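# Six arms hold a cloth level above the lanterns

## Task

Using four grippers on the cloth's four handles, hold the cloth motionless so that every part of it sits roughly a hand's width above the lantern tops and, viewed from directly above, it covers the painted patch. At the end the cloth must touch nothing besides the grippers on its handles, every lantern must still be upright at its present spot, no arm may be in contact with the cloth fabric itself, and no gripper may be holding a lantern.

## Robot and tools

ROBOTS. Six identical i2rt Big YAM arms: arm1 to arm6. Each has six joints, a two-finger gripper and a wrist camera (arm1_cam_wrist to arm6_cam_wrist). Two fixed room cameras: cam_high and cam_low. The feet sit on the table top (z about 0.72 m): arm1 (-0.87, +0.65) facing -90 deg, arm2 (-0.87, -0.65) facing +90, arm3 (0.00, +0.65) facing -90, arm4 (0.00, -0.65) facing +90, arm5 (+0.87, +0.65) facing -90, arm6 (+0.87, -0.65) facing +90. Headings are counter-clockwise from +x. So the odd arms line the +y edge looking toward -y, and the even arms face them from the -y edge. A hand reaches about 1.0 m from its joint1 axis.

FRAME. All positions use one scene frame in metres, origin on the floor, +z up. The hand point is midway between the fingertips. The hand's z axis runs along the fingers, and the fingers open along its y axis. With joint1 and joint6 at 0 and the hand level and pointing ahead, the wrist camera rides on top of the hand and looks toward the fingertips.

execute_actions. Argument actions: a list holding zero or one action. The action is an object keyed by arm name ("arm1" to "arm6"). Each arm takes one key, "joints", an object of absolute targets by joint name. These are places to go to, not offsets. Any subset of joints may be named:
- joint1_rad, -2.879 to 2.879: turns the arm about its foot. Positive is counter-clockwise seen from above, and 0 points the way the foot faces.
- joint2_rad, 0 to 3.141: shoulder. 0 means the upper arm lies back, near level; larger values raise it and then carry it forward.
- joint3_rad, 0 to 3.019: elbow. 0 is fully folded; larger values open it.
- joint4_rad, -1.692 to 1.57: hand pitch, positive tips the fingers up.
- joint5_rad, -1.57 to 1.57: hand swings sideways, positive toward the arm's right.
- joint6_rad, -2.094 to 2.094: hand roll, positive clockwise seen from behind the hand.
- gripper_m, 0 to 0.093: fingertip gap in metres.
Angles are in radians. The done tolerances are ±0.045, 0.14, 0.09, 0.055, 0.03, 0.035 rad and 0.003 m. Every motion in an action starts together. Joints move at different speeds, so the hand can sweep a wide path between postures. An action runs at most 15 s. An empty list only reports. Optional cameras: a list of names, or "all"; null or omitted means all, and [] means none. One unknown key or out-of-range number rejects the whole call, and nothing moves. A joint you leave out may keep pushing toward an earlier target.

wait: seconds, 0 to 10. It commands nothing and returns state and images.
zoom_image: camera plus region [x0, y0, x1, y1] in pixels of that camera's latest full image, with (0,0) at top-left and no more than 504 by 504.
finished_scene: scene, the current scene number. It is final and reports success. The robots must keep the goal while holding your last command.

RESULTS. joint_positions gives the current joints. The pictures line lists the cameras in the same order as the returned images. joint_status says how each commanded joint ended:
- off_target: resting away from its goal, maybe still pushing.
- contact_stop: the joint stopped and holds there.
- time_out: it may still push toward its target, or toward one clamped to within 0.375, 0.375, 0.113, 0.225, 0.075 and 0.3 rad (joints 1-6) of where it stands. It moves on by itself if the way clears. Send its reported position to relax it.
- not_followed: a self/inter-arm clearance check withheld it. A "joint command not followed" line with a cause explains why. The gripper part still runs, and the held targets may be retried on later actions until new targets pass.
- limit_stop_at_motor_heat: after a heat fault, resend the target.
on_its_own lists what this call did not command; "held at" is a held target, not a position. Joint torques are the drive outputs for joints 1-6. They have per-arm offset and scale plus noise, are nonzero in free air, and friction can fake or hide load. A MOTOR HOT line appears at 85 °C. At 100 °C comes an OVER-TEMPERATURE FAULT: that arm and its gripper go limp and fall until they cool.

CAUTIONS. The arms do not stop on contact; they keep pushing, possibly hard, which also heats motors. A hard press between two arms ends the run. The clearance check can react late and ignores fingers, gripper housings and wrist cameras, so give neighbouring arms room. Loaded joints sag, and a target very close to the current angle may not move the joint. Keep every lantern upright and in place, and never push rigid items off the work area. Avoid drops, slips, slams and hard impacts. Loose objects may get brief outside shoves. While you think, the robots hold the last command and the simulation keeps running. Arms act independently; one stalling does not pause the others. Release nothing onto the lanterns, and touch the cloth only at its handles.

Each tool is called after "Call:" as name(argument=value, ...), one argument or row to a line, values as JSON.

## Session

Call:
execute_actions(
  actions=[],
  cameras=["cam_high","cam_low","arm3_cam_wrist","arm4_cam_wrist"],
)

Scene clock: 0.00 s.
Joint torques (N m, as the arm reports them, + toward a larger angle): no reading
Motor temperatures (°C, as the motors report them): arm1=[29 31 36 29 28 28] | arm2=[28 30 31 30 27 30] | arm3=[27 31 36 28 29 28] | arm4=[27 30 36 27 27 28] | arm5=[31 30 29 31 26 28] | arm6=[27 28 34 30 28 27]
arm1.joint_positions: joint1_rad=-0.008 joint2_rad=+0.434 joint3_rad=+1.482 joint4_rad=-1.527 joint5_rad=-0.016 joint6_rad=+0.005 gripper_m=+0.094
arm1.joint_status: not commanded
arm1.hand: x=-0.8750 y=+0.5326 z=+1.3268 quat_wxyz=(-0.372, -0.609, -0.600, +0.360) (m; scene frame)
arm2.joint_positions: joint1_rad=+0.002 joint2_rad=+0.451 joint3_rad=+1.455 joint4_rad=-1.532 joint5_rad=-0.001 joint6_rad=-0.009 gripper_m=+0.095
arm2.joint_status: not commanded
arm2.hand: x=-0.8756 y=-0.5188 z=+1.3173 quat_wxyz=(-0.356, +0.618, -0.610, -0.345) (m; scene frame)
arm3.joint_positions: joint1_rad=-0.015 joint2_rad=+0.432 joint3_rad=+1.462 joint4_rad=-1.527 joint5_rad=-0.007 joint6_rad=-0.010 gripper_m=+0.094
arm3.joint_status: not commanded
arm3.hand: x=-0.0031 y=+0.5313 z=+1.3591 quat_wxyz=(-0.354, -0.616, -0.599, +0.370) (m; scene frame)
arm4.joint_positions: joint1_rad=+0.013 joint2_rad=+0.423 joint3_rad=+1.480 joint4_rad=-1.520 joint5_rad=-0.004 joint6_rad=+0.005 gripper_m=+0.094
arm4.joint_status: not commanded
arm4.hand: x=+0.0029 y=-0.5377 z=+1.3395 quat_wxyz=(-0.372, +0.595, -0.608, -0.372) (m; scene frame)
arm5.joint_positions: joint1_rad=-0.014 joint2_rad=+0.450 joint3_rad=+1.470 joint4_rad=-1.540 joint5_rad=-0.006 joint6_rad=-0.017 gripper_m=+0.095
arm5.joint_status: not commanded
arm5.hand: x=+0.8757 y=+0.5298 z=+1.3411 quat_wxyz=(-0.361, -0.593, -0.628, +0.352) (m; scene frame)
arm6.joint_positions: joint1_rad=+0.002 joint2_rad=+0.435 joint3_rad=+1.460 joint4_rad=-1.541 joint5_rad=-0.010 joint6_rad=-0.002 gripper_m=+0.094
arm6.joint_status: not commanded
arm6.hand: x=+0.8710 y=-0.5298 z=+1.3649 quat_wxyz=(-0.353, +0.612, -0.611, -0.358) (m; scene frame)
pictures: arm3_cam_wrist, arm4_cam_wrist, cam_high, cam_low
Images, in order (width x height): arm3_cam_wrist 616x616, arm4_cam_wrist 616x616, cam_high 672x504, cam_low 672x504.

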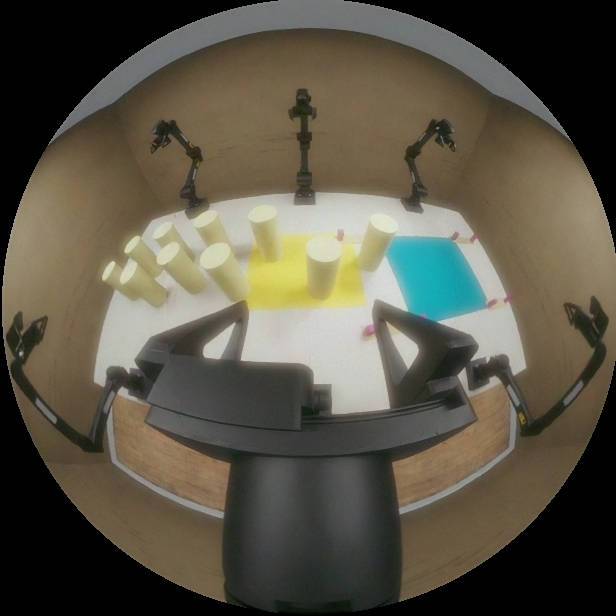

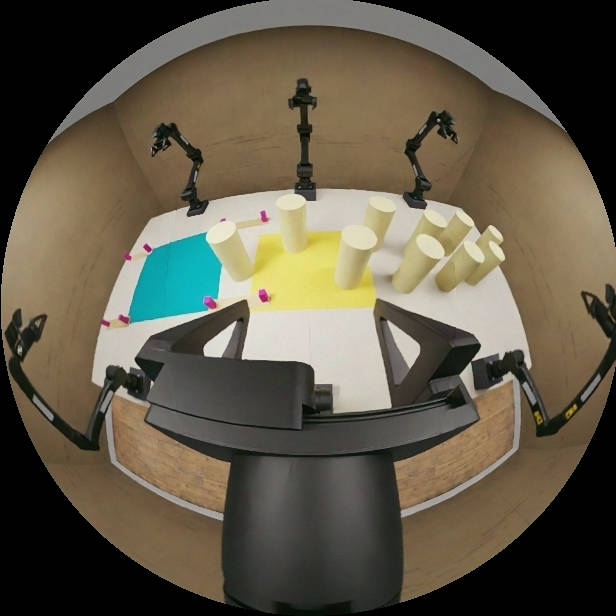

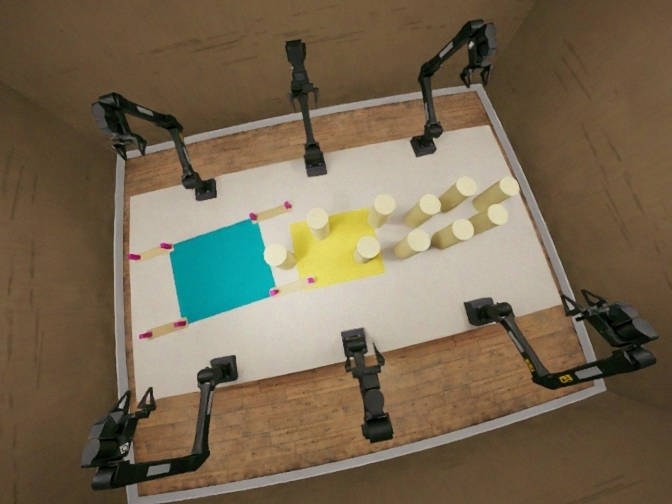

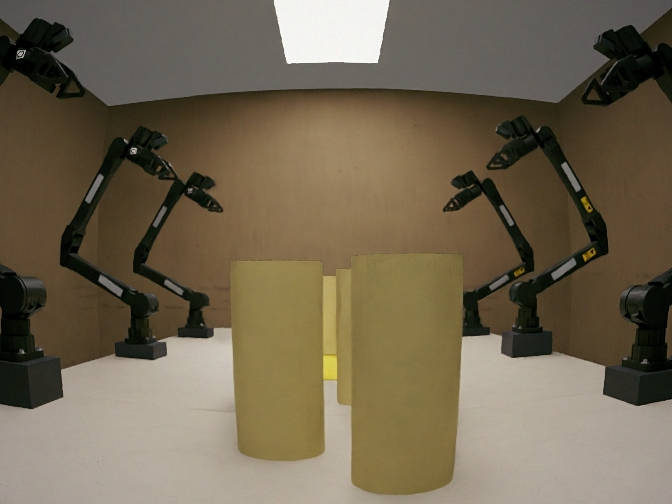

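Call:
zoom_image(
  camera="cam_high",
  region=[110, 130, 410, 390],
)

Region (110, 130, 410, 390) of cam_high's 672x504 image, scaled by 1.680, with more detail than that image has; it fills the top 437 rows of this view, and the rest is white.

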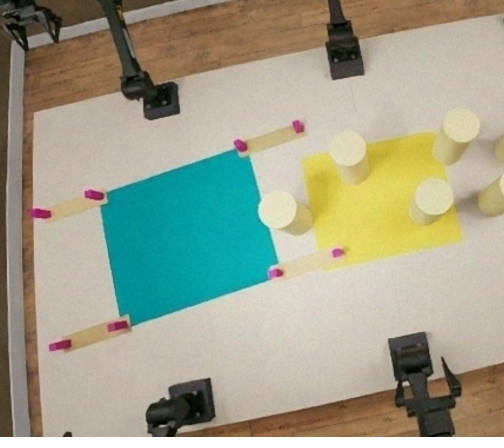

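Call:
execute_actions(
  actions=[
    {"arm1":{"joints":{"joint1_rad":-0.695,"joint2_rad":1.74,"joint3_rad":1.322,"joint4_rad":-1.125,"joint6_rad":-0.83}},"arm2":{"joints":{"joint1_rad":0.66,"joint2_rad":1.545,"joint3_rad":1.065,"joint4_rad":-1.064,"joint6_rad":0.518}},"arm3":{"joints":{"joint1_rad":-1.015,"joint2_rad":2.085,"joint3_rad":1.732,"joint4_rad":-1.185,"joint6_rad":-1.18}},"arm4":{"joints":{"joint1_rad":0.878,"joint2_rad":2.095,"joint3_rad":1.825,"joint4_rad":-1.272,"joint6_rad":0.714}}},
  ],
  cameras=["arm1_cam_wrist","arm2_cam_wrist","arm3_cam_wrist","arm4_cam_wrist"],
)

Scene clock: 33.23 s.
Joint torques (N m, as the arm reports them, + toward a larger angle): arm1=[  0.97 -17.26   9.41   0.73   0.09  -0.09] | arm2=[ -0.2  -12.04  10.2    0.85  -0.01   0.16] | arm3=[  0.01 -20.78  11.19   0.19  -0.09  -0.18] | arm4=[ -1.23 -18.82  10.93   0.06  -0.06   0.23] | arm5=[ 0.18  5.38  6.03  2.03 -0.01  0.07] | arm6=[ 0.38  5.9   8.07  1.82  0.07 -0.01]
Motor temperatures (°C, as the motors report them): arm1=[29 31 38 29 28 28] | arm2=[28 30 32 30 27 30] | arm3=[27 32 39 28 29 28] | arm4=[27 30 38 27 27 28] | arm5=[31 30 31 31 26 28] | arm6=[27 28 36 30 28 27]
arm1.joint_positions: joint1_rad=-0.697 joint2_rad=+1.732 joint3_rad=+1.307 joint4_rad=-1.134 joint5_rad=-0.016 joint6_rad=-0.819 gripper_m=+0.095
arm1.joint_status: all done
arm1.hand: x=-1.1926 y=+0.2661 z=+0.8442 quat_wxyz=(-0.011, -0.665, -0.747, +0.002) (m; scene frame)
arm2.joint_positions: joint1_rad=+0.666 joint2_rad=+1.541 joint3_rad=+1.061 joint4_rad=-1.080 joint5_rad=+0.000 joint6_rad=+0.505 gripper_m=+0.095
arm2.joint_status: all done
arm2.hand: x=-1.1281 y=-0.3178 z=+0.8470 quat_wxyz=(-0.003, +0.760, -0.650, +0.001) (m; scene frame)
arm3.joint_positions: joint1_rad=-1.027 joint2_rad=+2.071 joint3_rad=+1.713 joint4_rad=-1.185 joint5_rad=-0.006 joint6_rad=-1.171 gripper_m=+0.094
arm3.joint_status: all done
arm3.hand: x=-0.5454 y=+0.3398 z=+0.8500 quat_wxyz=(+0.002, -0.665, -0.747, +0.015) (m; scene frame)
arm4.joint_positions: joint1_rad=+0.887 joint2_rad=+2.100 joint3_rad=+1.809 joint4_rad=-1.274 joint5_rad=-0.004 joint6_rad=+0.703 gripper_m=+0.094
arm4.joint_status: all done
arm4.hand: x=-0.4833 y=-0.2322 z=+0.8376 quat_wxyz=(+0.002, +0.760, -0.650, -0.004) (m; scene frame)
arm5.joint_positions: joint1_rad=-0.014 joint2_rad=+0.450 joint3_rad=+1.470 joint4_rad=-1.540 joint5_rad=-0.006 joint6_rad=-0.017 gripper_m=+0.095
arm5.joint_status: not commanded
arm5.hand: x=+0.8757 y=+0.5298 z=+1.3411 quat_wxyz=(-0.361, -0.593, -0.628, +0.352) (m; scene frame)
arm6.joint_positions: joint1_rad=+0.002 joint2_rad=+0.435 joint3_rad=+1.460 joint4_rad=-1.541 joint5_rad=-0.010 joint6_rad=-0.002 gripper_m=+0.094
arm6.joint_status: not commanded
arm6.hand: x=+0.8710 y=-0.5298 z=+1.3649 quat_wxyz=(-0.353, +0.612, -0.611, -0.358) (m; scene frame)
pictures: arm1_cam_wrist, arm2_cam_wrist, arm3_cam_wrist, arm4_cam_wrist
Images, in order (width x height): arm1_cam_wrist 616x616, arm2_cam_wrist 616x616, arm3_cam_wrist 616x616, arm4_cam_wrist 616x616.

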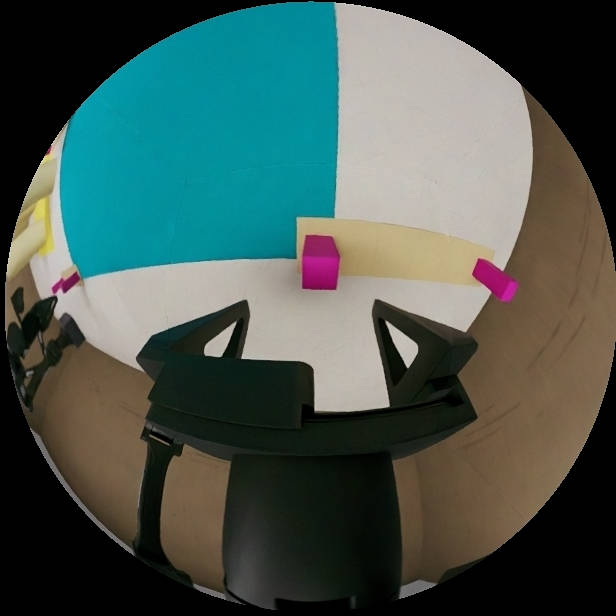

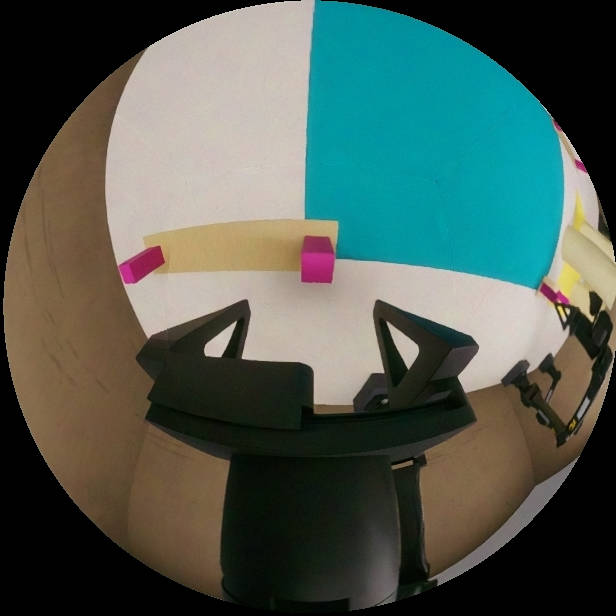

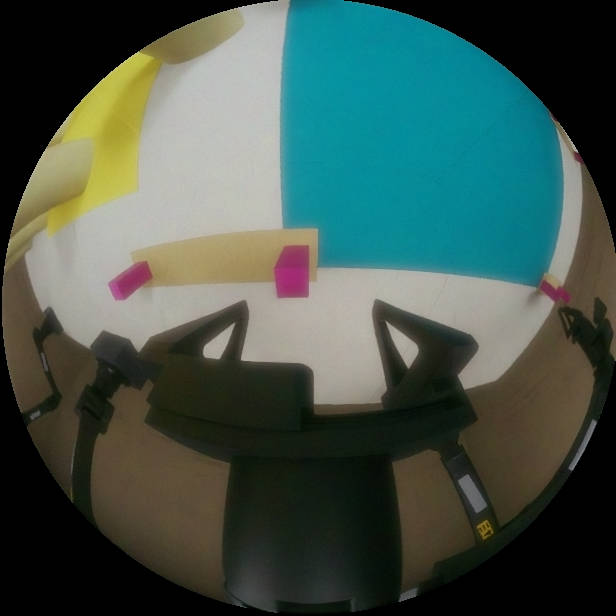

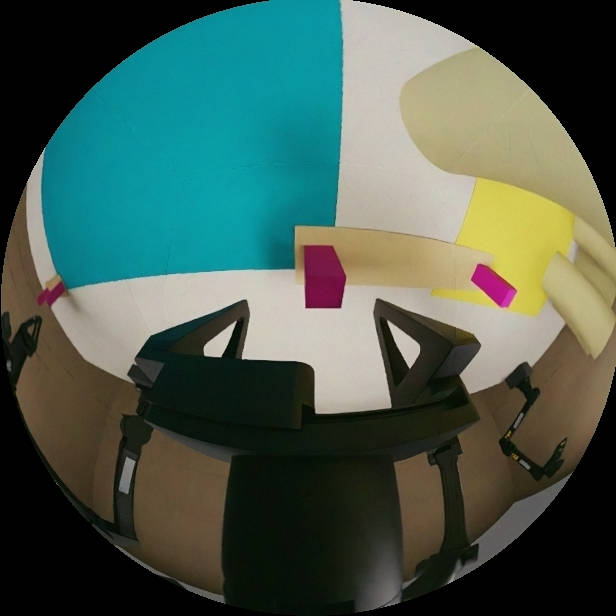

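Call:
execute_actions(
  actions=[
    {"arm1":{"joints":{"joint1_rad":-0.722,"joint2_rad":1.86,"joint3_rad":1.256,"joint4_rad":-0.955}},"arm2":{"joints":{"joint1_rad":0.643,"joint2_rad":1.685,"joint3_rad":0.962,"joint4_rad":-0.842}},"arm3":{"joints":{"joint2_rad":2.148,"joint3_rad":1.60,"joint4_rad":-1.018}},"arm4":{"joints":{"joint2_rad":2.146,"joint3_rad":1.682,"joint4_rad":-1.10}}},
  ],
  cameras=["arm1_cam_wrist","arm2_cam_wrist","arm3_cam_wrist","arm4_cam_wrist"],
)

Scene clock: 49.00 s.
Joint torques (N m, as the arm reports them, + toward a larger angle): arm1=[  0.41 -19.48   8.39   0.75   0.04  -0.04] | arm2=[ -0.11 -14.87   8.84   0.8    0.     0.17] | arm3=[  0.45 -21.87   9.29   0.79  -0.08  -0.18] | arm4=[ -1.36 -18.74   8.87   0.51  -0.05   0.23] | arm5=[0.17 5.41 6.05 2.04 0.   0.06] | arm6=[0.42 6.22 8.03 1.8  0.07 0.01]
Motor temperatures (°C, as the motors report them): arm1=[29 32 39 29 28 28] | arm2=[28 30 33 30 27 30] | arm3=[27 33 40 28 29 28] | arm4=[27 32 40 27 27 28] | arm5=[31 30 31 31 26 28] | arm6=[27 28 36 30 28 27]
arm1.joint_positions: joint1_rad=-0.712 joint2_rad=+1.863 joint3_rad=+1.241 joint4_rad=-0.967 joint5_rad=-0.016 joint6_rad=-0.819 gripper_m=+0.095
arm1.joint_status: all done
arm1.hand: x=-1.1983 y=+0.2702 z=+0.7592 quat_wxyz=(-0.011, -0.670, -0.742, -0.014) (m; scene frame)
arm2.joint_positions: joint1_rad=+0.647 joint2_rad=+1.699 joint3_rad=+0.955 joint4_rad=-0.858 joint5_rad=+0.000 joint6_rad=+0.506 gripper_m=+0.095
arm2.joint_status: all done
arm2.hand: x=-1.1156 y=-0.3205 z=+0.7516 quat_wxyz=(+0.002, +0.753, -0.657, +0.021) (m; scene frame)
arm3.joint_positions: joint1_rad=-1.027 joint2_rad=+2.147 joint3_rad=+1.591 joint4_rad=-1.033 joint5_rad=-0.006 joint6_rad=-1.172 gripper_m=+0.094
arm3.joint_status: all done
arm3.hand: x=-0.5260 y=+0.3508 z=+0.7631 quat_wxyz=(-0.005, -0.665, -0.747, -0.007) (m; scene frame)
arm4.joint_positions: joint1_rad=+0.887 joint2_rad=+2.153 joint3_rad=+1.681 joint4_rad=-1.115 joint5_rad=-0.004 joint6_rad=+0.703 gripper_m=+0.094
arm4.joint_status: all done
arm4.hand: x=-0.4712 y=-0.2429 z=+0.7598 quat_wxyz=(+0.003, +0.760, -0.650, +0.008) (m; scene frame)
arm5.joint_positions: joint1_rad=-0.014 joint2_rad=+0.450 joint3_rad=+1.470 joint4_rad=-1.540 joint5_rad=-0.006 joint6_rad=-0.017 gripper_m=+0.095
arm5.joint_status: not commanded
arm5.hand: x=+0.8757 y=+0.5298 z=+1.3411 quat_wxyz=(-0.361, -0.593, -0.628, +0.352) (m; scene frame)
arm6.joint_positions: joint1_rad=+0.002 joint2_rad=+0.435 joint3_rad=+1.460 joint4_rad=-1.541 joint5_rad=-0.010 joint6_rad=-0.002 gripper_m=+0.094
arm6.joint_status: not commanded
arm6.hand: x=+0.8710 y=-0.5298 z=+1.3649 quat_wxyz=(-0.353, +0.612, -0.611, -0.358) (m; scene frame)
pictures: arm1_cam_wrist, arm2_cam_wrist, arm3_cam_wrist, arm4_cam_wrist
Images, in order (width x height): arm1_cam_wrist 616x616, arm2_cam_wrist 616x616, arm3_cam_wrist 616x616, arm4_cam_wrist 616x616.

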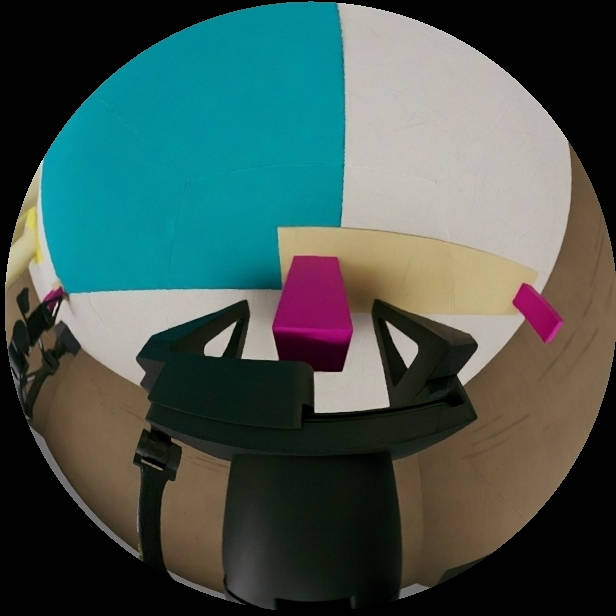

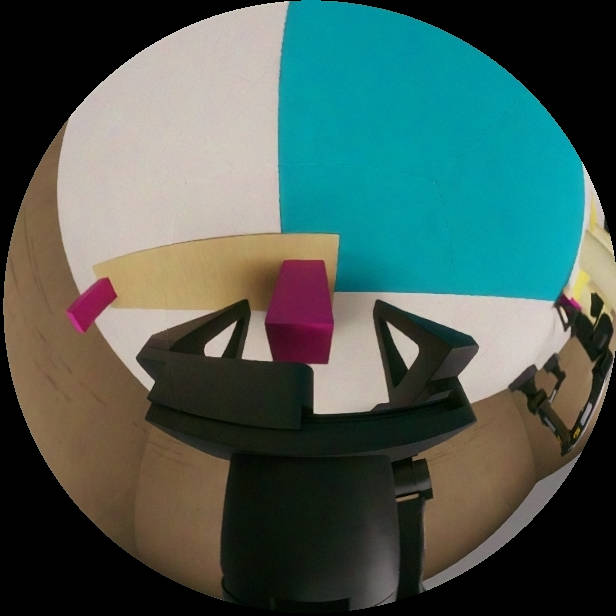

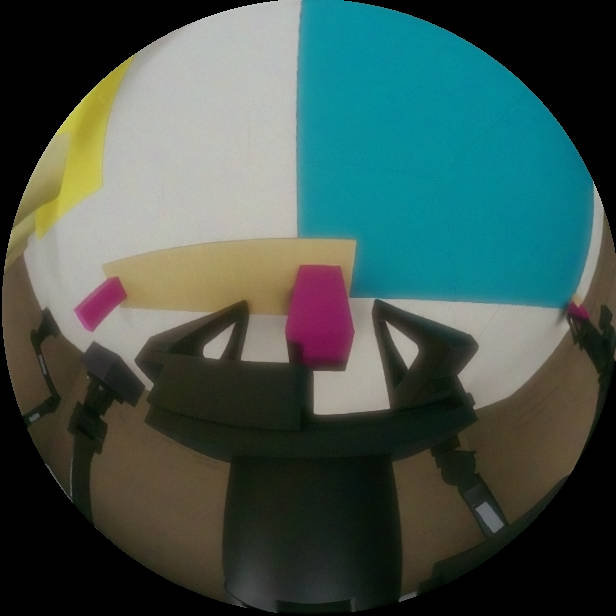

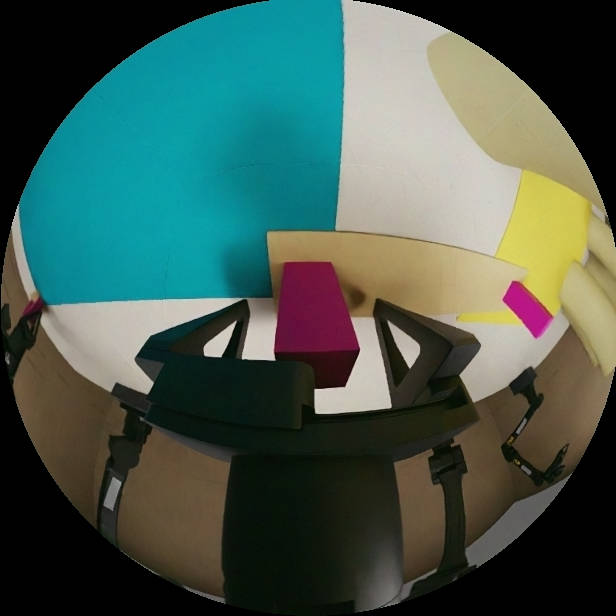

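Call:
execute_actions(
  actions=[
    {"arm1":{"joints":{"gripper_m":0.0}},"arm2":{"joints":{"gripper_m":0.0}},"arm3":{"joints":{"gripper_m":0.0}},"arm4":{"joints":{"gripper_m":0.0}}},
  ],
  cameras=[],
)

Call:
execute_actions(
  actions=[
    {"arm1":{"joints":{"joint1_rad":-0.683,"joint2_rad":1.616,"joint3_rad":1.525,"joint4_rad":-1.46,"joint6_rad":-0.69}},"arm2":{"joints":{"joint1_rad":0.758,"joint2_rad":1.505,"joint3_rad":1.378,"joint4_rad":-1.42,"joint6_rad":0.725}},"arm3":{"joints":{"joint1_rad":-0.906,"joint2_rad":2.036,"joint3_rad":2.0,"joint4_rad":-1.54,"joint6_rad":-0.933}},"arm4":{"joints":{"joint1_rad":1.047,"joint2_rad":1.96,"joint3_rad":1.968,"joint4_rad":-1.57,"joint6_rad":0.983}}},
  ],
  cameras=["cam_high","arm4_cam_wrist"],
)

Scene clock: 69.70 s.
Joint torques (N m, as the arm reports them, + toward a larger angle): arm1=[ -0.02 -18.69   8.32   0.59  -0.06  -0.03] | arm2=[ -0.08 -14.89   8.86   0.73   0.07   0.16] | arm3=[  0.31 -21.74   9.31   0.45  -0.12  -0.16] | arm4=[ -1.2  -19.23   8.86   0.46   0.     0.21] | arm5=[0.09 5.38 6.03 2.08 0.   0.07] | arm6=[0.47 5.83 8.04 1.81 0.07 0.  ]
Motor temperatures (°C, as the motors report them): arm1=[29 33 39 29 28 28] | arm2=[28 31 32 30 27 30] | arm3=[27 35 40 28 29 28] | arm4=[27 34 39 27 27 28] | arm5=[31 30 32 31 26 28] | arm6=[27 28 36 30 28 27]
arm1.joint_positions: joint1_rad=-0.712 joint2_rad=+1.863 joint3_rad=+1.241 joint4_rad=-0.963 joint5_rad=-0.012 joint6_rad=-0.824 gripper_m=+0.029
arm1.joint_status: gripper_m off_target (ended at +0.029, target +0.000)
arm1.hand: x=-1.1994 y=+0.2699 z=+0.7591 quat_wxyz=(-0.009, -0.668, -0.744, -0.012) (m; scene frame)
arm2.joint_positions: joint1_rad=+0.647 joint2_rad=+1.699 joint3_rad=+0.955 joint4_rad=-0.856 joint5_rad=-0.003 joint6_rad=+0.506 gripper_m=+0.029
arm2.joint_status: gripper_m off_target (ended at +0.029, target +0.000)
arm2.hand: x=-1.1163 y=-0.3204 z=+0.7516 quat_wxyz=(+0.003, +0.753, -0.658, +0.020) (m; scene frame)
arm3.joint_positions: joint1_rad=-1.027 joint2_rad=+2.147 joint3_rad=+1.591 joint4_rad=-1.028 joint5_rad=-0.005 joint6_rad=-1.175 gripper_m=+0.029
arm3.joint_status: gripper_m off_target (ended at +0.029, target +0.000)
arm3.hand: x=-0.5274 y=+0.3503 z=+0.7631 quat_wxyz=(-0.004, -0.663, -0.748, -0.004) (m; scene frame)
arm4.joint_positions: joint1_rad=+0.887 joint2_rad=+2.153 joint3_rad=+1.681 joint4_rad=-1.113 joint5_rad=-0.005 joint6_rad=+0.707 gripper_m=+0.029
arm4.joint_status: gripper_m off_target (ended at +0.029, target +0.000)
arm4.hand: x=-0.4716 y=-0.2426 z=+0.7598 quat_wxyz=(+0.003, +0.758, -0.652, +0.007) (m; scene frame)
arm5.joint_positions: joint1_rad=-0.014 joint2_rad=+0.450 joint3_rad=+1.470 joint4_rad=-1.540 joint5_rad=-0.006 joint6_rad=-0.017 gripper_m=+0.095
arm5.joint_status: not commanded
arm5.hand: x=+0.8757 y=+0.5298 z=+1.3411 quat_wxyz=(-0.361, -0.593, -0.628, +0.352) (m; scene frame)
arm6.joint_positions: joint1_rad=+0.002 joint2_rad=+0.435 joint3_rad=+1.460 joint4_rad=-1.541 joint5_rad=-0.010 joint6_rad=-0.002 gripper_m=+0.094
arm6.joint_status: not commanded
arm6.hand: x=+0.8710 y=-0.5298 z=+1.3649 quat_wxyz=(-0.353, +0.612, -0.611, -0.358) (m; scene frame)
pictures: none
No camera images: the call's "cameras" was empty. Leave "cameras" out to get every camera's image.

Scene clock: 71.20 s.
Joint torques (N m, as the arm reports them, + toward a larger angle): arm1=[  0.43 -15.77  10.55   0.04   0.41   0.16] | arm2=[  0.55 -12.5   14.32  -0.11  -0.43   0.14] | arm3=[ -1.49 -21.21  12.02  -1.03  -0.11  -0.03] | arm4=[ -0.78 -19.4   11.48  -0.93   0.05   0.26] | arm5=[ 0.23  5.34  6.05  2.04 -0.01  0.07] | arm6=[0.33 6.14 8.09 1.83 0.07 0.  ]
Motor temperatures (°C, as the motors report them): arm1=[29 33 39 29 28 28] | arm2=[28 31 33 30 27 30] | arm3=[27 35 40 28 29 28] | arm4=[27 34 39 27 27 28] | arm5=[31 30 32 31 26 28] | arm6=[27 28 36 30 28 27]
arm1.joint_positions: joint1_rad=-0.681 joint2_rad=+1.607 joint3_rad=+1.506 joint4_rad=-1.451 joint5_rad=-0.026 joint6_rad=-0.703 gripper_m=+0.029
arm1.joint_status: all done
arm1.hand: x=-1.1785 y=+0.2692 z=+0.9764 quat_wxyz=(-0.016, -0.701, -0.713, +0.004) (m; scene frame)
arm2.joint_positions: joint1_rad=+0.754 joint2_rad=+1.501 joint3_rad=+1.337 joint4_rad=-1.408 joint5_rad=+0.012 joint6_rad=+0.714 gripper_m=+0.029
arm2.joint_status: all done
arm2.hand: x=-1.1697 y=-0.3252 z=+0.9625 quat_wxyz=(-0.008, +0.719, -0.695, +0.007) (m; scene frame)
arm3.joint_positions: joint1_rad=-0.895 joint2_rad=+2.022 joint3_rad=+1.981 joint4_rad=-1.509 joint5_rad=-0.005 joint6_rad=-0.939 gripper_m=+0.029
arm3.joint_status: all done
arm3.hand: x=-0.5056 y=+0.2667 z=+0.9792 quat_wxyz=(-0.001, -0.701, -0.713, +0.011) (m; scene frame)
arm4.joint_positions: joint1_rad=+1.049 joint2_rad=+1.975 joint3_rad=+1.950 joint4_rad=-1.546 joint5_rad=-0.006 joint6_rad=+0.971 gripper_m=+0.029
arm4.joint_status: all done
arm4.hand: x=-0.5239 y=-0.3282 z=+0.9669 quat_wxyz=(+0.004, +0.724, -0.690, +0.000) (m; scene frame)
arm5.joint_positions: joint1_rad=-0.014 joint2_rad=+0.450 joint3_rad=+1.470 joint4_rad=-1.540 joint5_rad=-0.006 joint6_rad=-0.017 gripper_m=+0.095
arm5.joint_status: not commanded
arm5.hand: x=+0.8757 y=+0.5298 z=+1.3411 quat_wxyz=(-0.361, -0.593, -0.628, +0.352) (m; scene frame)
arm6.joint_positions: joint1_rad=+0.002 joint2_rad=+0.435 joint3_rad=+1.460 joint4_rad=-1.541 joint5_rad=-0.010 joint6_rad=-0.002 gripper_m=+0.094
arm6.joint_status: not commanded
arm6.hand: x=+0.8710 y=-0.5298 z=+1.3649 quat_wxyz=(-0.353, +0.612, -0.611, -0.358) (m; scene frame)
pictures: arm4_cam_wrist, cam_high
Images, in order (width x height): arm4_cam_wrist 616x616, cam_high 672x504.

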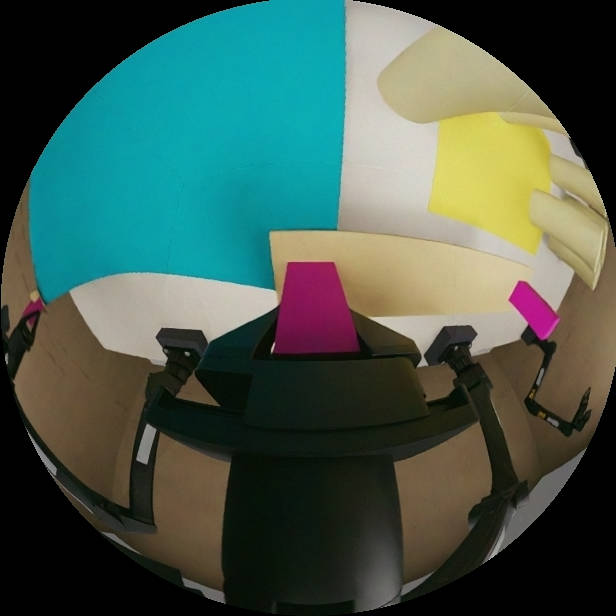

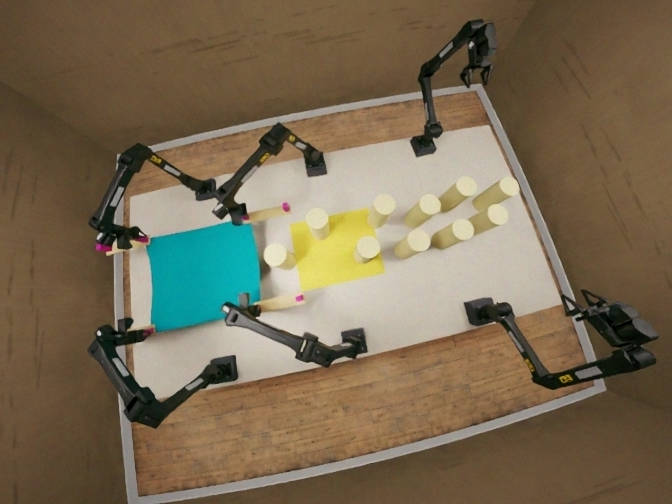

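Call:
execute_actions(
  actions=[
    {"arm1":{"joints":{"joint2_rad":1.42,"joint3_rad":1.915,"joint4_rad":-1.68,"joint6_rad":-0.68}},"arm2":{"joints":{"joint2_rad":1.28,"joint3_rad":1.77,"joint4_rad":-1.68,"joint6_rad":0.75}},"arm3":{"joints":{"joint1_rad":-0.91,"joint2_rad":1.82,"joint3_rad":2.27,"joint4_rad":-1.68}},"arm4":{"joints":{"joint1_rad":1.03,"joint2_rad":1.73,"joint3_rad":2.23,"joint4_rad":-1.67,"joint6_rad":1.0}}},
  ],
  cameras=["cam_low"],
)

Scene clock: 79.73 s.
Joint torques (N m, as the arm reports them, + toward a larger angle): arm1=[ -0.27 -13.18   9.97   0.58   0.55   0.18] | arm2=[  1.27 -10.31  12.41   0.46  -0.52   0.15] | arm3=[ -1.77 -20.39  10.73  -0.19  -0.07   0.02] | arm4=[ -1.01 -16.34  10.79  -0.27  -0.03   0.19] | arm5=[ 0.2   5.38  6.05  2.07 -0.01  0.07] | arm6=[0.44 6.02 8.04 1.86 0.06 0.02]
Motor temperatures (°C, as the motors report them): arm1=[29 33 40 29 28 28] | arm2=[28 31 34 30 27 30] | arm3=[27 35 41 28 29 28] | arm4=[27 34 40 27 27 28] | arm5=[31 30 32 31 26 28] | arm6=[27 28 36 30 28 27]
arm1.joint_positions: joint1_rad=-0.670 joint2_rad=+1.421 joint3_rad=+1.900 joint4_rad=-1.671 joint5_rad=-0.029 joint6_rad=-0.690 gripper_m=+0.029
arm1.joint_status: all done
arm1.hand: x=-1.1602 y=+0.2851 z=+1.2172 quat_wxyz=(-0.036, -0.688, -0.701, +0.182) (m; scene frame)
arm2.joint_positions: joint1_rad=+0.747 joint2_rad=+1.296 joint3_rad=+1.749 joint4_rad=-1.668 joint5_rad=+0.015 joint6_rad=+0.737 gripper_m=+0.029
arm2.joint_status: all done
arm2.hand: x=-1.1520 y=-0.3407 z=+1.2082 quat_wxyz=(-0.018, +0.698, -0.696, -0.170) (m; scene frame)
arm3.joint_positions: joint1_rad=-0.897 joint2_rad=+1.832 joint3_rad=+2.261 joint4_rad=-1.654 joint5_rad=-0.006 joint6_rad=-0.938 gripper_m=+0.029
arm3.joint_status: all done
arm3.hand: x=-0.4907 y=+0.2791 z=+1.2052 quat_wxyz=(+0.023, -0.691, -0.702, +0.171) (m; scene frame)
arm4.joint_positions: joint1_rad=+1.035 joint2_rad=+1.756 joint3_rad=+2.220 joint4_rad=-1.650 joint5_rad=-0.004 joint6_rad=+0.991 gripper_m=+0.029
arm4.joint_status: all done
arm4.hand: x=-0.4992 y=-0.3333 z=+1.2036 quat_wxyz=(+0.043, +0.699, -0.689, -0.187) (m; scene frame)
arm5.joint_positions: joint1_rad=-0.014 joint2_rad=+0.450 joint3_rad=+1.470 joint4_rad=-1.540 joint5_rad=-0.006 joint6_rad=-0.017 gripper_m=+0.095
arm5.joint_status: not commanded
arm5.hand: x=+0.8757 y=+0.5298 z=+1.3411 quat_wxyz=(-0.361, -0.593, -0.628, +0.352) (m; scene frame)
arm6.joint_positions: joint1_rad=+0.002 joint2_rad=+0.435 joint3_rad=+1.460 joint4_rad=-1.541 joint5_rad=-0.010 joint6_rad=-0.002 gripper_m=+0.094
arm6.joint_status: not commanded
arm6.hand: x=+0.8710 y=-0.5298 z=+1.3649 quat_wxyz=(-0.353, +0.612, -0.611, -0.358) (m; scene frame)
pictures: cam_low
Images, in order (width x height): cam_low 672x504.

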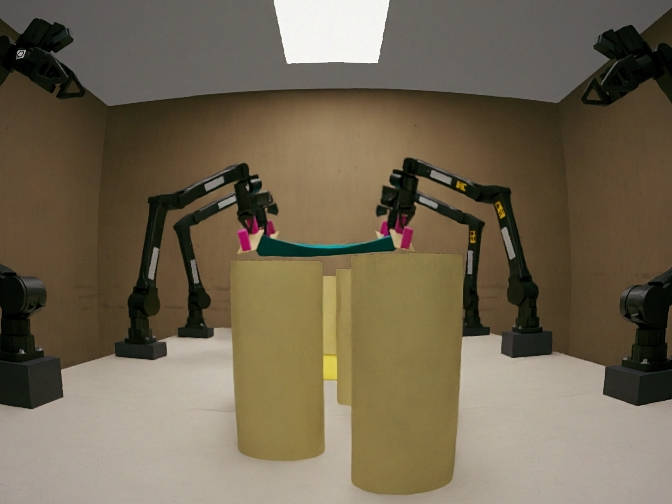

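Reuse the transit waypoints from scene 1.

Call:
execute_actions(
  actions=[
    {"arm1":{"joints":{"joint1_rad":-0.232,"joint2_rad":1.168,"joint3_rad":1.68,"joint6_rad":-0.235}},"arm2":{"joints":{"joint1_rad":0.255,"joint2_rad":0.977,"joint3_rad":1.545,"joint6_rad":0.23}},"arm3":{"joints":{"joint1_rad":-0.617,"joint2_rad":1.42,"joint3_rad":1.81,"joint6_rad":-0.635}},"arm4":{"joints":{"joint1_rad":0.78,"joint2_rad":1.28,"joint3_rad":1.745,"joint6_rad":0.735}}},
  ],
  cameras=["cam_low"],
)

Call:
execute_actions(
  actions=[
    {"arm1":{"joints":{"joint1_rad":0.295,"joint2_rad":1.195,"joint3_rad":1.70,"joint6_rad":0.30}},"arm2":{"joints":{"joint1_rad":-0.349,"joint2_rad":1.035,"joint3_rad":1.56,"joint6_rad":-0.38}},"arm3":{"joints":{"joint1_rad":-0.175,"joint2_rad":1.19,"joint3_rad":1.588,"joint6_rad":-0.185}},"arm4":{"joints":{"joint1_rad":0.296,"joint2_rad":0.975,"joint3_rad":1.50,"joint6_rad":0.24}}},
  ],
  cameras=["cam_low","cam_high"],
)

Scene clock: 88.47 s.
Joint torques (N m, as the arm reports them, + toward a larger angle): arm1=[ -0.06 -10.76   9.9    0.69   0.76   0.19] | arm2=[ 0.99 -4.66 10.61  0.6  -0.75 -0.1 ] | arm3=[ -1.46 -12.78  10.29  -0.2   -0.23   0.06] | arm4=[ -0.02 -10.05  10.25   0.04   0.03   0.03] | arm5=[0.23 5.44 6.03 2.04 0.   0.06] | arm6=[0.51 5.95 8.08 1.83 0.06 0.  ]
Motor temperatures (°C, as the motors report them): arm1=[29 32 40 29 28 28] | arm2=[28 31 34 30 28 30] | arm3=[27 35 41 28 29 28] | arm4=[27 33 40 27 27 28] | arm5=[31 30 32 31 26 28] | arm6=[27 28 36 30 28 27]
arm1.joint_positions: joint1_rad=-0.221 joint2_rad=+1.175 joint3_rad=+1.667 joint4_rad=-1.671 joint5_rad=-0.034 joint6_rad=-0.245 gripper_m=+0.029
arm1.joint_status: all done
arm1.hand: x=-0.9523 y=+0.2879 z=+1.2159 quat_wxyz=(-0.118, -0.686, -0.702, +0.153) (m; scene frame)
arm2.joint_positions: joint1_rad=+0.246 joint2_rad=+0.991 joint3_rad=+1.541 joint4_rad=-1.668 joint5_rad=+0.019 joint6_rad=+0.238 gripper_m=+0.029
arm2.joint_status: all done
arm2.hand: x=-0.9441 y=-0.3513 z=+1.2240 quat_wxyz=(-0.127, +0.690, -0.690, -0.181) (m; scene frame)
arm3.joint_positions: joint1_rad=-0.610 joint2_rad=+1.428 joint3_rad=+1.806 joint4_rad=-1.655 joint5_rad=-0.001 joint6_rad=-0.644 gripper_m=+0.029
arm3.joint_status: all done
arm3.hand: x=-0.2742 y=+0.2798 z=+1.2196 quat_wxyz=(-0.021, -0.697, -0.702, +0.146) (m; scene frame)
arm4.joint_positions: joint1_rad=+0.770 joint2_rad=+1.304 joint3_rad=+1.742 joint4_rad=-1.653 joint5_rad=-0.006 joint6_rad=+0.745 gripper_m=+0.029
arm4.joint_status: all done
arm4.hand: x=-0.2820 y=-0.3412 z=+1.2149 quat_wxyz=(-0.004, +0.694, -0.697, -0.178) (m; scene frame)
arm5.joint_positions: joint1_rad=-0.014 joint2_rad=+0.450 joint3_rad=+1.470 joint4_rad=-1.540 joint5_rad=-0.006 joint6_rad=-0.017 gripper_m=+0.095
arm5.joint_status: not commanded
arm5.hand: x=+0.8757 y=+0.5298 z=+1.3411 quat_wxyz=(-0.361, -0.593, -0.628, +0.352) (m; scene frame)
arm6.joint_positions: joint1_rad=+0.002 joint2_rad=+0.435 joint3_rad=+1.460 joint4_rad=-1.541 joint5_rad=-0.010 joint6_rad=-0.002 gripper_m=+0.094
arm6.joint_status: not commanded
arm6.hand: x=+0.8710 y=-0.5298 z=+1.3649 quat_wxyz=(-0.353, +0.612, -0.611, -0.358) (m; scene frame)
pictures: cam_low
Images, in order (width x height): cam_low 672x504.

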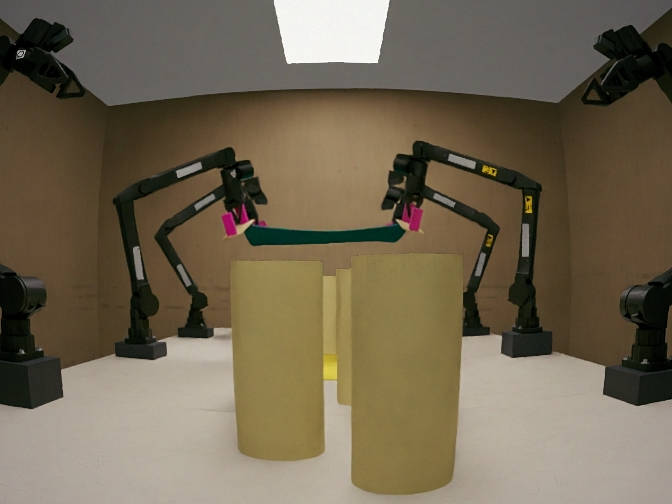

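Scene clock: 90.07 s.
Joint torques (N m, as the arm reports them, + toward a larger angle): arm1=[  0.67 -10.29  11.45   0.6    0.64   0.18] | arm2=[ 0.43 -6.17 12.09  0.54 -0.45 -0.08] | arm3=[ 0.35 -9.03  9.89 -0.26 -0.4   0.07] | arm4=[-2.03 -6.56  9.69  0.09  0.21  0.03] | arm5=[0.15 5.34 6.04 2.06 0.   0.07] | arm6=[0.48 5.93 8.05 1.79 0.06 0.  ]
Motor temperatures (°C, as the motors report them): arm1=[29 32 40 29 29 28] | arm2=[28 31 34 30 28 30] | arm3=[27 35 41 28 29 28] | arm4=[27 33 40 27 27 28] | arm5=[31 30 32 31 26 28] | arm6=[27 28 36 30 28 27]
arm1.joint_positions: joint1_rad=+0.299 joint2_rad=+1.197 joint3_rad=+1.667 joint4_rad=-1.670 joint5_rad=-0.030 joint6_rad=+0.288 gripper_m=+0.029
arm1.joint_status: all done
arm1.hand: x=-0.7608 y=+0.2897 z=+1.2100 quat_wxyz=(-0.172, -0.691, -0.698, +0.070) (m; scene frame)
arm2.joint_positions: joint1_rad=-0.351 joint2_rad=+1.054 joint3_rad=+1.541 joint4_rad=-1.668 joint5_rad=+0.010 joint6_rad=-0.371 gripper_m=+0.029
arm2.joint_status: all done
arm2.hand: x=-0.7600 y=-0.3441 z=+1.2075 quat_wxyz=(-0.181, +0.699, -0.688, -0.069) (m; scene frame)
arm3.joint_positions: joint1_rad=-0.190 joint2_rad=+1.201 joint3_rad=+1.589 joint4_rad=-1.654 joint5_rad=+0.004 joint6_rad=-0.197 gripper_m=+0.029
arm3.joint_status: all done
arm3.hand: x=-0.0813 y=+0.2837 z=+1.2167 quat_wxyz=(-0.081, -0.706, -0.692, +0.129) (m; scene frame)
arm4.joint_positions: joint1_rad=+0.313 joint2_rad=+0.999 joint3_rad=+1.501 joint4_rad=-1.652 joint5_rad=-0.012 joint6_rad=+0.252 gripper_m=+0.029
arm4.joint_status: all done
arm4.hand: x=-0.0870 y=-0.3537 z=+1.2142 quat_wxyz=(-0.097, +0.703, -0.680, -0.185) (m; scene frame)
arm5.joint_positions: joint1_rad=-0.014 joint2_rad=+0.450 joint3_rad=+1.470 joint4_rad=-1.540 joint5_rad=-0.006 joint6_rad=-0.017 gripper_m=+0.095
arm5.joint_status: not commanded
arm5.hand: x=+0.8757 y=+0.5298 z=+1.3411 quat_wxyz=(-0.361, -0.593, -0.628, +0.352) (m; scene frame)
arm6.joint_positions: joint1_rad=+0.002 joint2_rad=+0.435 joint3_rad=+1.460 joint4_rad=-1.541 joint5_rad=-0.010 joint6_rad=-0.002 gripper_m=+0.094
arm6.joint_status: not commanded
arm6.hand: x=+0.8710 y=-0.5298 z=+1.3649 quat_wxyz=(-0.353, +0.612, -0.611, -0.358) (m; scene frame)
pictures: cam_high, cam_low
Images, in order (width x height): cam_high 672x504, cam_low 672x504.

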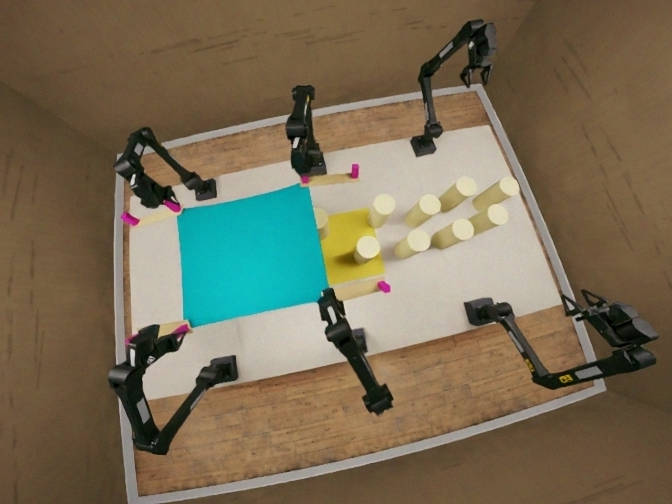

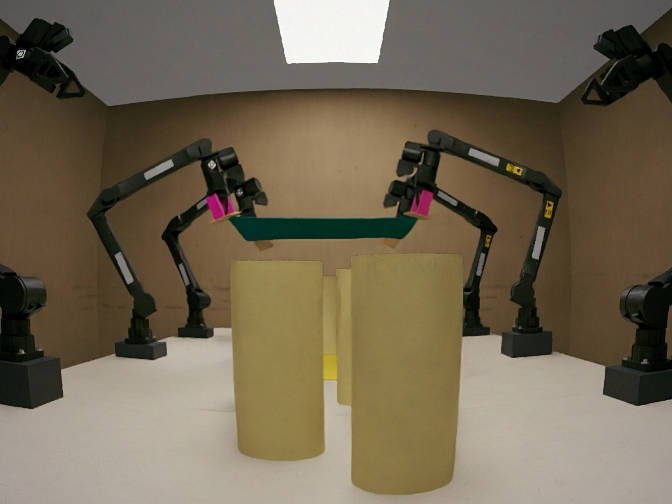

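Call:
execute_actions(
  actions=[
    {"arm1":{"joints":{"joint1_rad":0.725,"joint2_rad":1.475,"joint3_rad":1.96,"joint6_rad":0.73}},"arm2":{"joints":{"joint1_rad":-0.806,"joint2_rad":1.385,"joint3_rad":1.855,"joint6_rad":-0.83}},"arm3":{"joints":{"joint1_rad":0.39,"joint2_rad":1.245,"joint3_rad":1.60,"joint6_rad":0.365}},"arm4":{"joints":{"joint1_rad":-0.375,"joint2_rad":1.07,"joint3_rad":1.52,"joint6_rad":-0.41}}},
  ],
  cameras=["cam_low"],
)

Call:
execute_actions(
  actions=[
    {"arm1":{"joints":{"joint1_rad":0.976,"joint2_rad":1.887,"joint3_rad":2.455,"joint6_rad":0.98}},"arm2":{"joints":{"joint1_rad":-1.062,"joint2_rad":1.817,"joint3_rad":2.352,"joint6_rad":-1.08}},"arm3":{"joints":{"joint1_rad":0.80,"joint2_rad":1.562,"joint3_rad":1.903,"joint6_rad":0.77}},"arm4":{"joints":{"joint1_rad":-0.826,"joint2_rad":1.418,"joint3_rad":1.815,"joint6_rad":-0.86}}},
  ],
  cameras=["cam_low","cam_high","arm1_cam_wrist","arm2_cam_wrist","arm3_cam_wrist","arm4_cam_wrist"],
)

Scene clock: 108.80 s.
Joint torques (N m, as the arm reports them, + toward a larger angle): arm1=[  0.45 -17.04  12.97   0.52   0.34   0.14] | arm2=[  0.24 -14.84  16.28   0.36  -0.12  -0.09] | arm3=[  1.16 -10.46  11.05  -0.02  -0.61   0.04] | arm4=[-2.25 -7.23 11.74 -0.02  0.37  0.04] | arm5=[0.19 5.36 6.02 2.07 0.   0.07] | arm6=[ 0.41  5.93  8.08  1.82  0.07 -0.01]
Motor temperatures (°C, as the motors report them): arm1=[29 32 41 29 29 28] | arm2=[28 30 34 30 28 30] | arm3=[27 33 41 28 30 28] | arm4=[27 31 40 27 27 28] | arm5=[31 30 32 31 26 28] | arm6=[27 28 36 30 28 27]
arm1.joint_positions: joint1_rad=+0.733 joint2_rad=+1.499 joint3_rad=+1.908 joint4_rad=-1.670 joint5_rad=-0.020 joint6_rad=+0.718 gripper_m=+0.029
arm1.joint_status: all done
arm1.hand: x=-0.5476 y=+0.2866 z=+1.1915 quat_wxyz=(-0.157, -0.694, -0.702, -0.005) (m; scene frame)
arm2.joint_positions: joint1_rad=-0.808 joint2_rad=+1.422 joint3_rad=+1.790 joint4_rad=-1.669 joint5_rad=+0.000 joint6_rad=-0.819 gripper_m=+0.029
arm2.joint_status: all done
arm2.hand: x=-0.5441 y=-0.3355 z=+1.1807 quat_wxyz=(-0.137, +0.703, -0.698, +0.010) (m; scene frame)
arm3.joint_positions: joint1_rad=+0.370 joint2_rad=+1.257 joint3_rad=+1.589 joint4_rad=-1.661 joint5_rad=+0.012 joint6_rad=+0.355 gripper_m=+0.029
arm3.joint_status: all done
arm3.hand: x=+0.1291 y=+0.2824 z=+1.1957 quat_wxyz=(-0.107, -0.707, -0.697, +0.057) (m; scene frame)
arm4.joint_positions: joint1_rad=-0.355 joint2_rad=+1.091 joint3_rad=+1.501 joint4_rad=-1.654 joint5_rad=-0.019 joint6_rad=-0.400 gripper_m=+0.029
arm4.joint_status: all done
arm4.hand: x=+0.1247 y=-0.3372 z=+1.1859 quat_wxyz=(-0.146, +0.704, -0.692, -0.072) (m; scene frame)
arm5.joint_positions: joint1_rad=-0.014 joint2_rad=+0.450 joint3_rad=+1.470 joint4_rad=-1.540 joint5_rad=-0.006 joint6_rad=-0.017 gripper_m=+0.095
arm5.joint_status: not commanded
arm5.hand: x=+0.8757 y=+0.5298 z=+1.3411 quat_wxyz=(-0.361, -0.593, -0.628, +0.352) (m; scene frame)
arm6.joint_positions: joint1_rad=+0.002 joint2_rad=+0.435 joint3_rad=+1.460 joint4_rad=-1.541 joint5_rad=-0.010 joint6_rad=-0.002 gripper_m=+0.094
arm6.joint_status: not commanded
arm6.hand: x=+0.8710 y=-0.5298 z=+1.3649 quat_wxyz=(-0.353, +0.612, -0.611, -0.358) (m; scene frame)
pictures: cam_low
Images, in order (width x height): cam_low 672x504.

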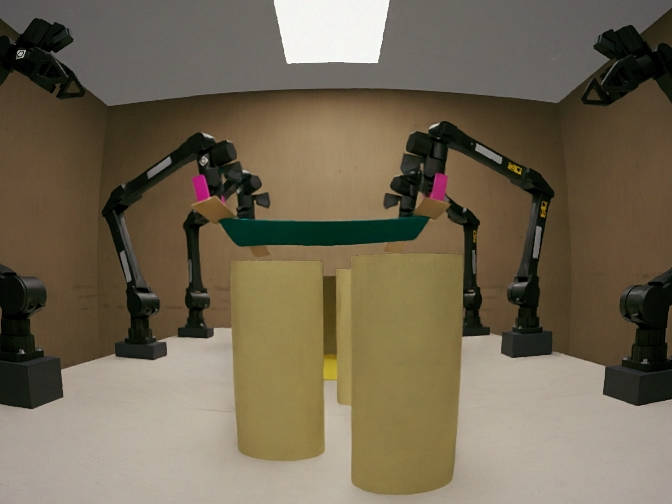

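Scene clock: 110.30 s.
Joint torques (N m, as the arm reports them, + toward a larger angle): arm1=[  1.52 -24.91  12.32   0.19   0.14   0.13] | arm2=[ -1.04 -22.24  15.94   0.04   0.06  -0.09] | arm3=[  0.77 -17.37  14.91   0.11  -0.88   0.  ] | arm4=[ -2.05 -11.95  15.37   0.2    0.59   0.05] | arm5=[0.23 5.34 6.03 2.05 0.01 0.07] | arm6=[0.61 6.05 8.06 1.81 0.07 0.  ]
Motor temperatures (°C, as the motors report them): arm1=[29 32 41 29 29 28] | arm2=[28 30 35 30 28 30] | arm3=[27 33 41 28 30 28] | arm4=[27 31 41 27 27 28] | arm5=[31 30 32 31 26 28] | arm6=[27 28 36 30 28 27]
arm1.joint_positions: joint1_rad=+0.971 joint2_rad=+1.928 joint3_rad=+2.408 joint4_rad=-1.658 joint5_rad=-0.014 joint6_rad=+0.968 gripper_m=+0.029
arm1.joint_status: all done
arm1.hand: x=-0.3377 y=+0.2803 z=+1.1731 quat_wxyz=(-0.193, -0.693, -0.693, -0.047) (m; scene frame)
arm2.joint_positions: joint1_rad=-1.048 joint2_rad=+1.856 joint3_rad=+2.289 joint4_rad=-1.656 joint5_rad=-0.005 joint6_rad=-1.069 gripper_m=+0.029
arm2.joint_status: all done
arm2.hand: x=-0.3324 y=-0.3387 z=+1.1716 quat_wxyz=(-0.170, +0.702, -0.690, +0.051) (m; scene frame)
arm3.joint_positions: joint1_rad=+0.780 joint2_rad=+1.585 joint3_rad=+1.854 joint4_rad=-1.670 joint5_rad=+0.020 joint6_rad=+0.761 gripper_m=+0.029
arm3.joint_status: all done
arm3.hand: x=+0.3428 y=+0.2789 z=+1.1648 quat_wxyz=(-0.084, -0.708, -0.701, +0.013) (m; scene frame)
arm4.joint_positions: joint1_rad=-0.808 joint2_rad=+1.440 joint3_rad=+1.757 joint4_rad=-1.662 joint5_rad=-0.027 joint6_rad=-0.850 gripper_m=+0.029
arm4.joint_status: all done
arm4.hand: x=+0.3380 y=-0.3406 z=+1.1626 quat_wxyz=(-0.113, +0.708, -0.697, -0.008) (m; scene frame)
arm5.joint_positions: joint1_rad=-0.014 joint2_rad=+0.450 joint3_rad=+1.470 joint4_rad=-1.540 joint5_rad=-0.006 joint6_rad=-0.017 gripper_m=+0.095
arm5.joint_status: not commanded
arm5.hand: x=+0.8757 y=+0.5298 z=+1.3411 quat_wxyz=(-0.361, -0.593, -0.628, +0.352) (m; scene frame)
arm6.joint_positions: joint1_rad=+0.002 joint2_rad=+0.435 joint3_rad=+1.460 joint4_rad=-1.541 joint5_rad=-0.010 joint6_rad=-0.002 gripper_m=+0.094
arm6.joint_status: not commanded
arm6.hand: x=+0.8710 y=-0.5298 z=+1.3649 quat_wxyz=(-0.353, +0.612, -0.611, -0.358) (m; scene frame)
pictures: arm1_cam_wrist, arm2_cam_wrist, arm3_cam_wrist, arm4_cam_wrist, cam_high, cam_low
Images, in order (width x height): arm1_cam_wrist 616x616, arm2_cam_wrist 616x616, arm3_cam_wrist 616x616, arm4_cam_wrist 616x616, cam_high 672x504, cam_low 672x504.

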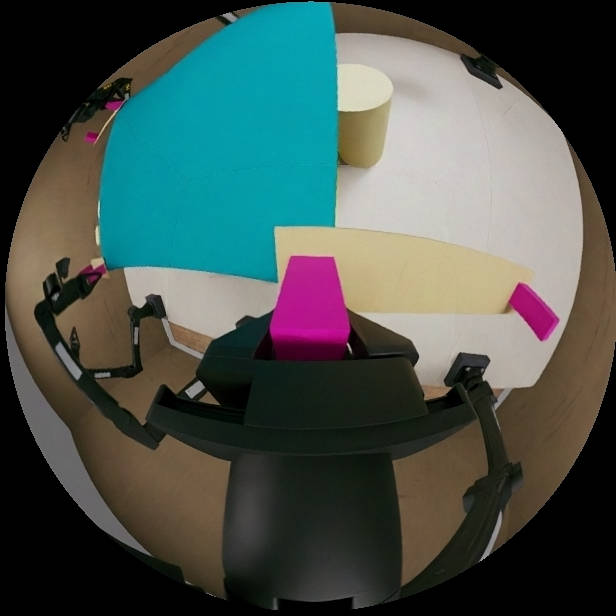

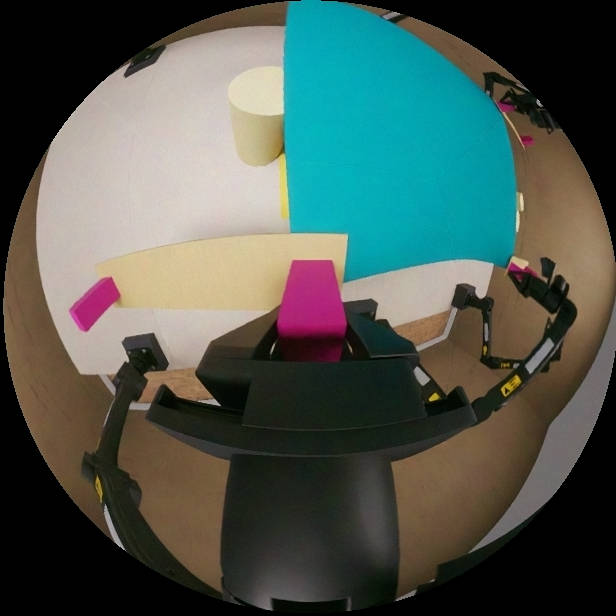

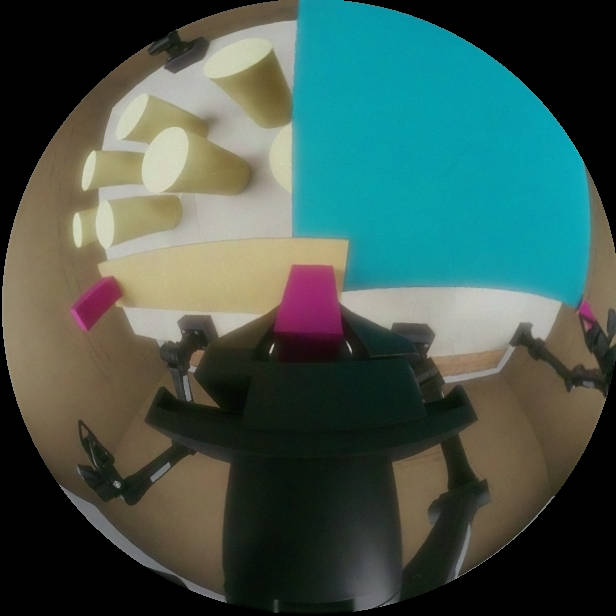

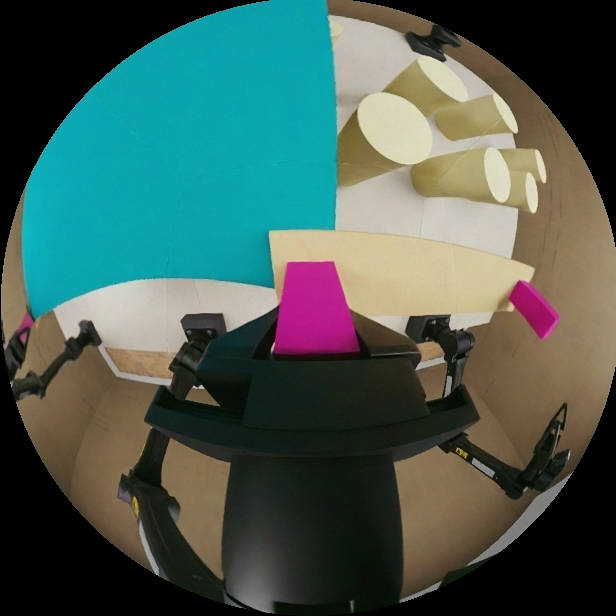

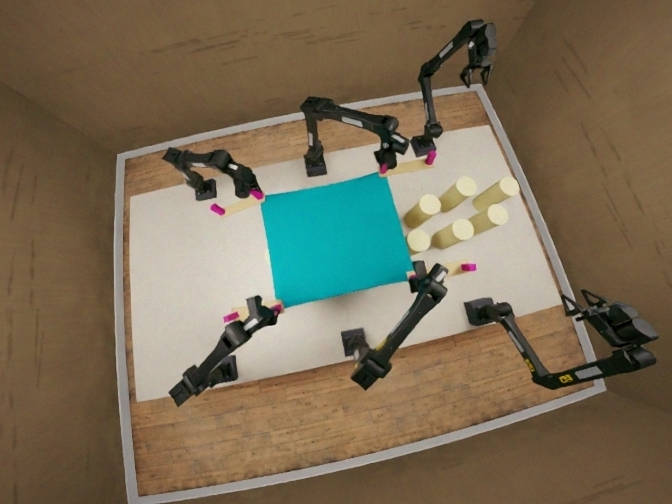

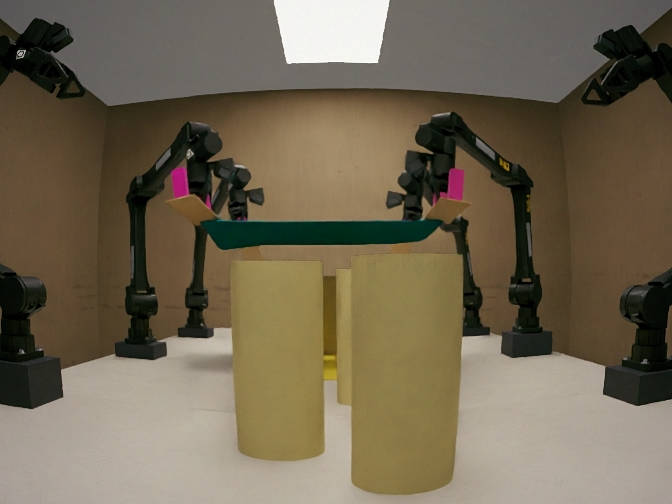

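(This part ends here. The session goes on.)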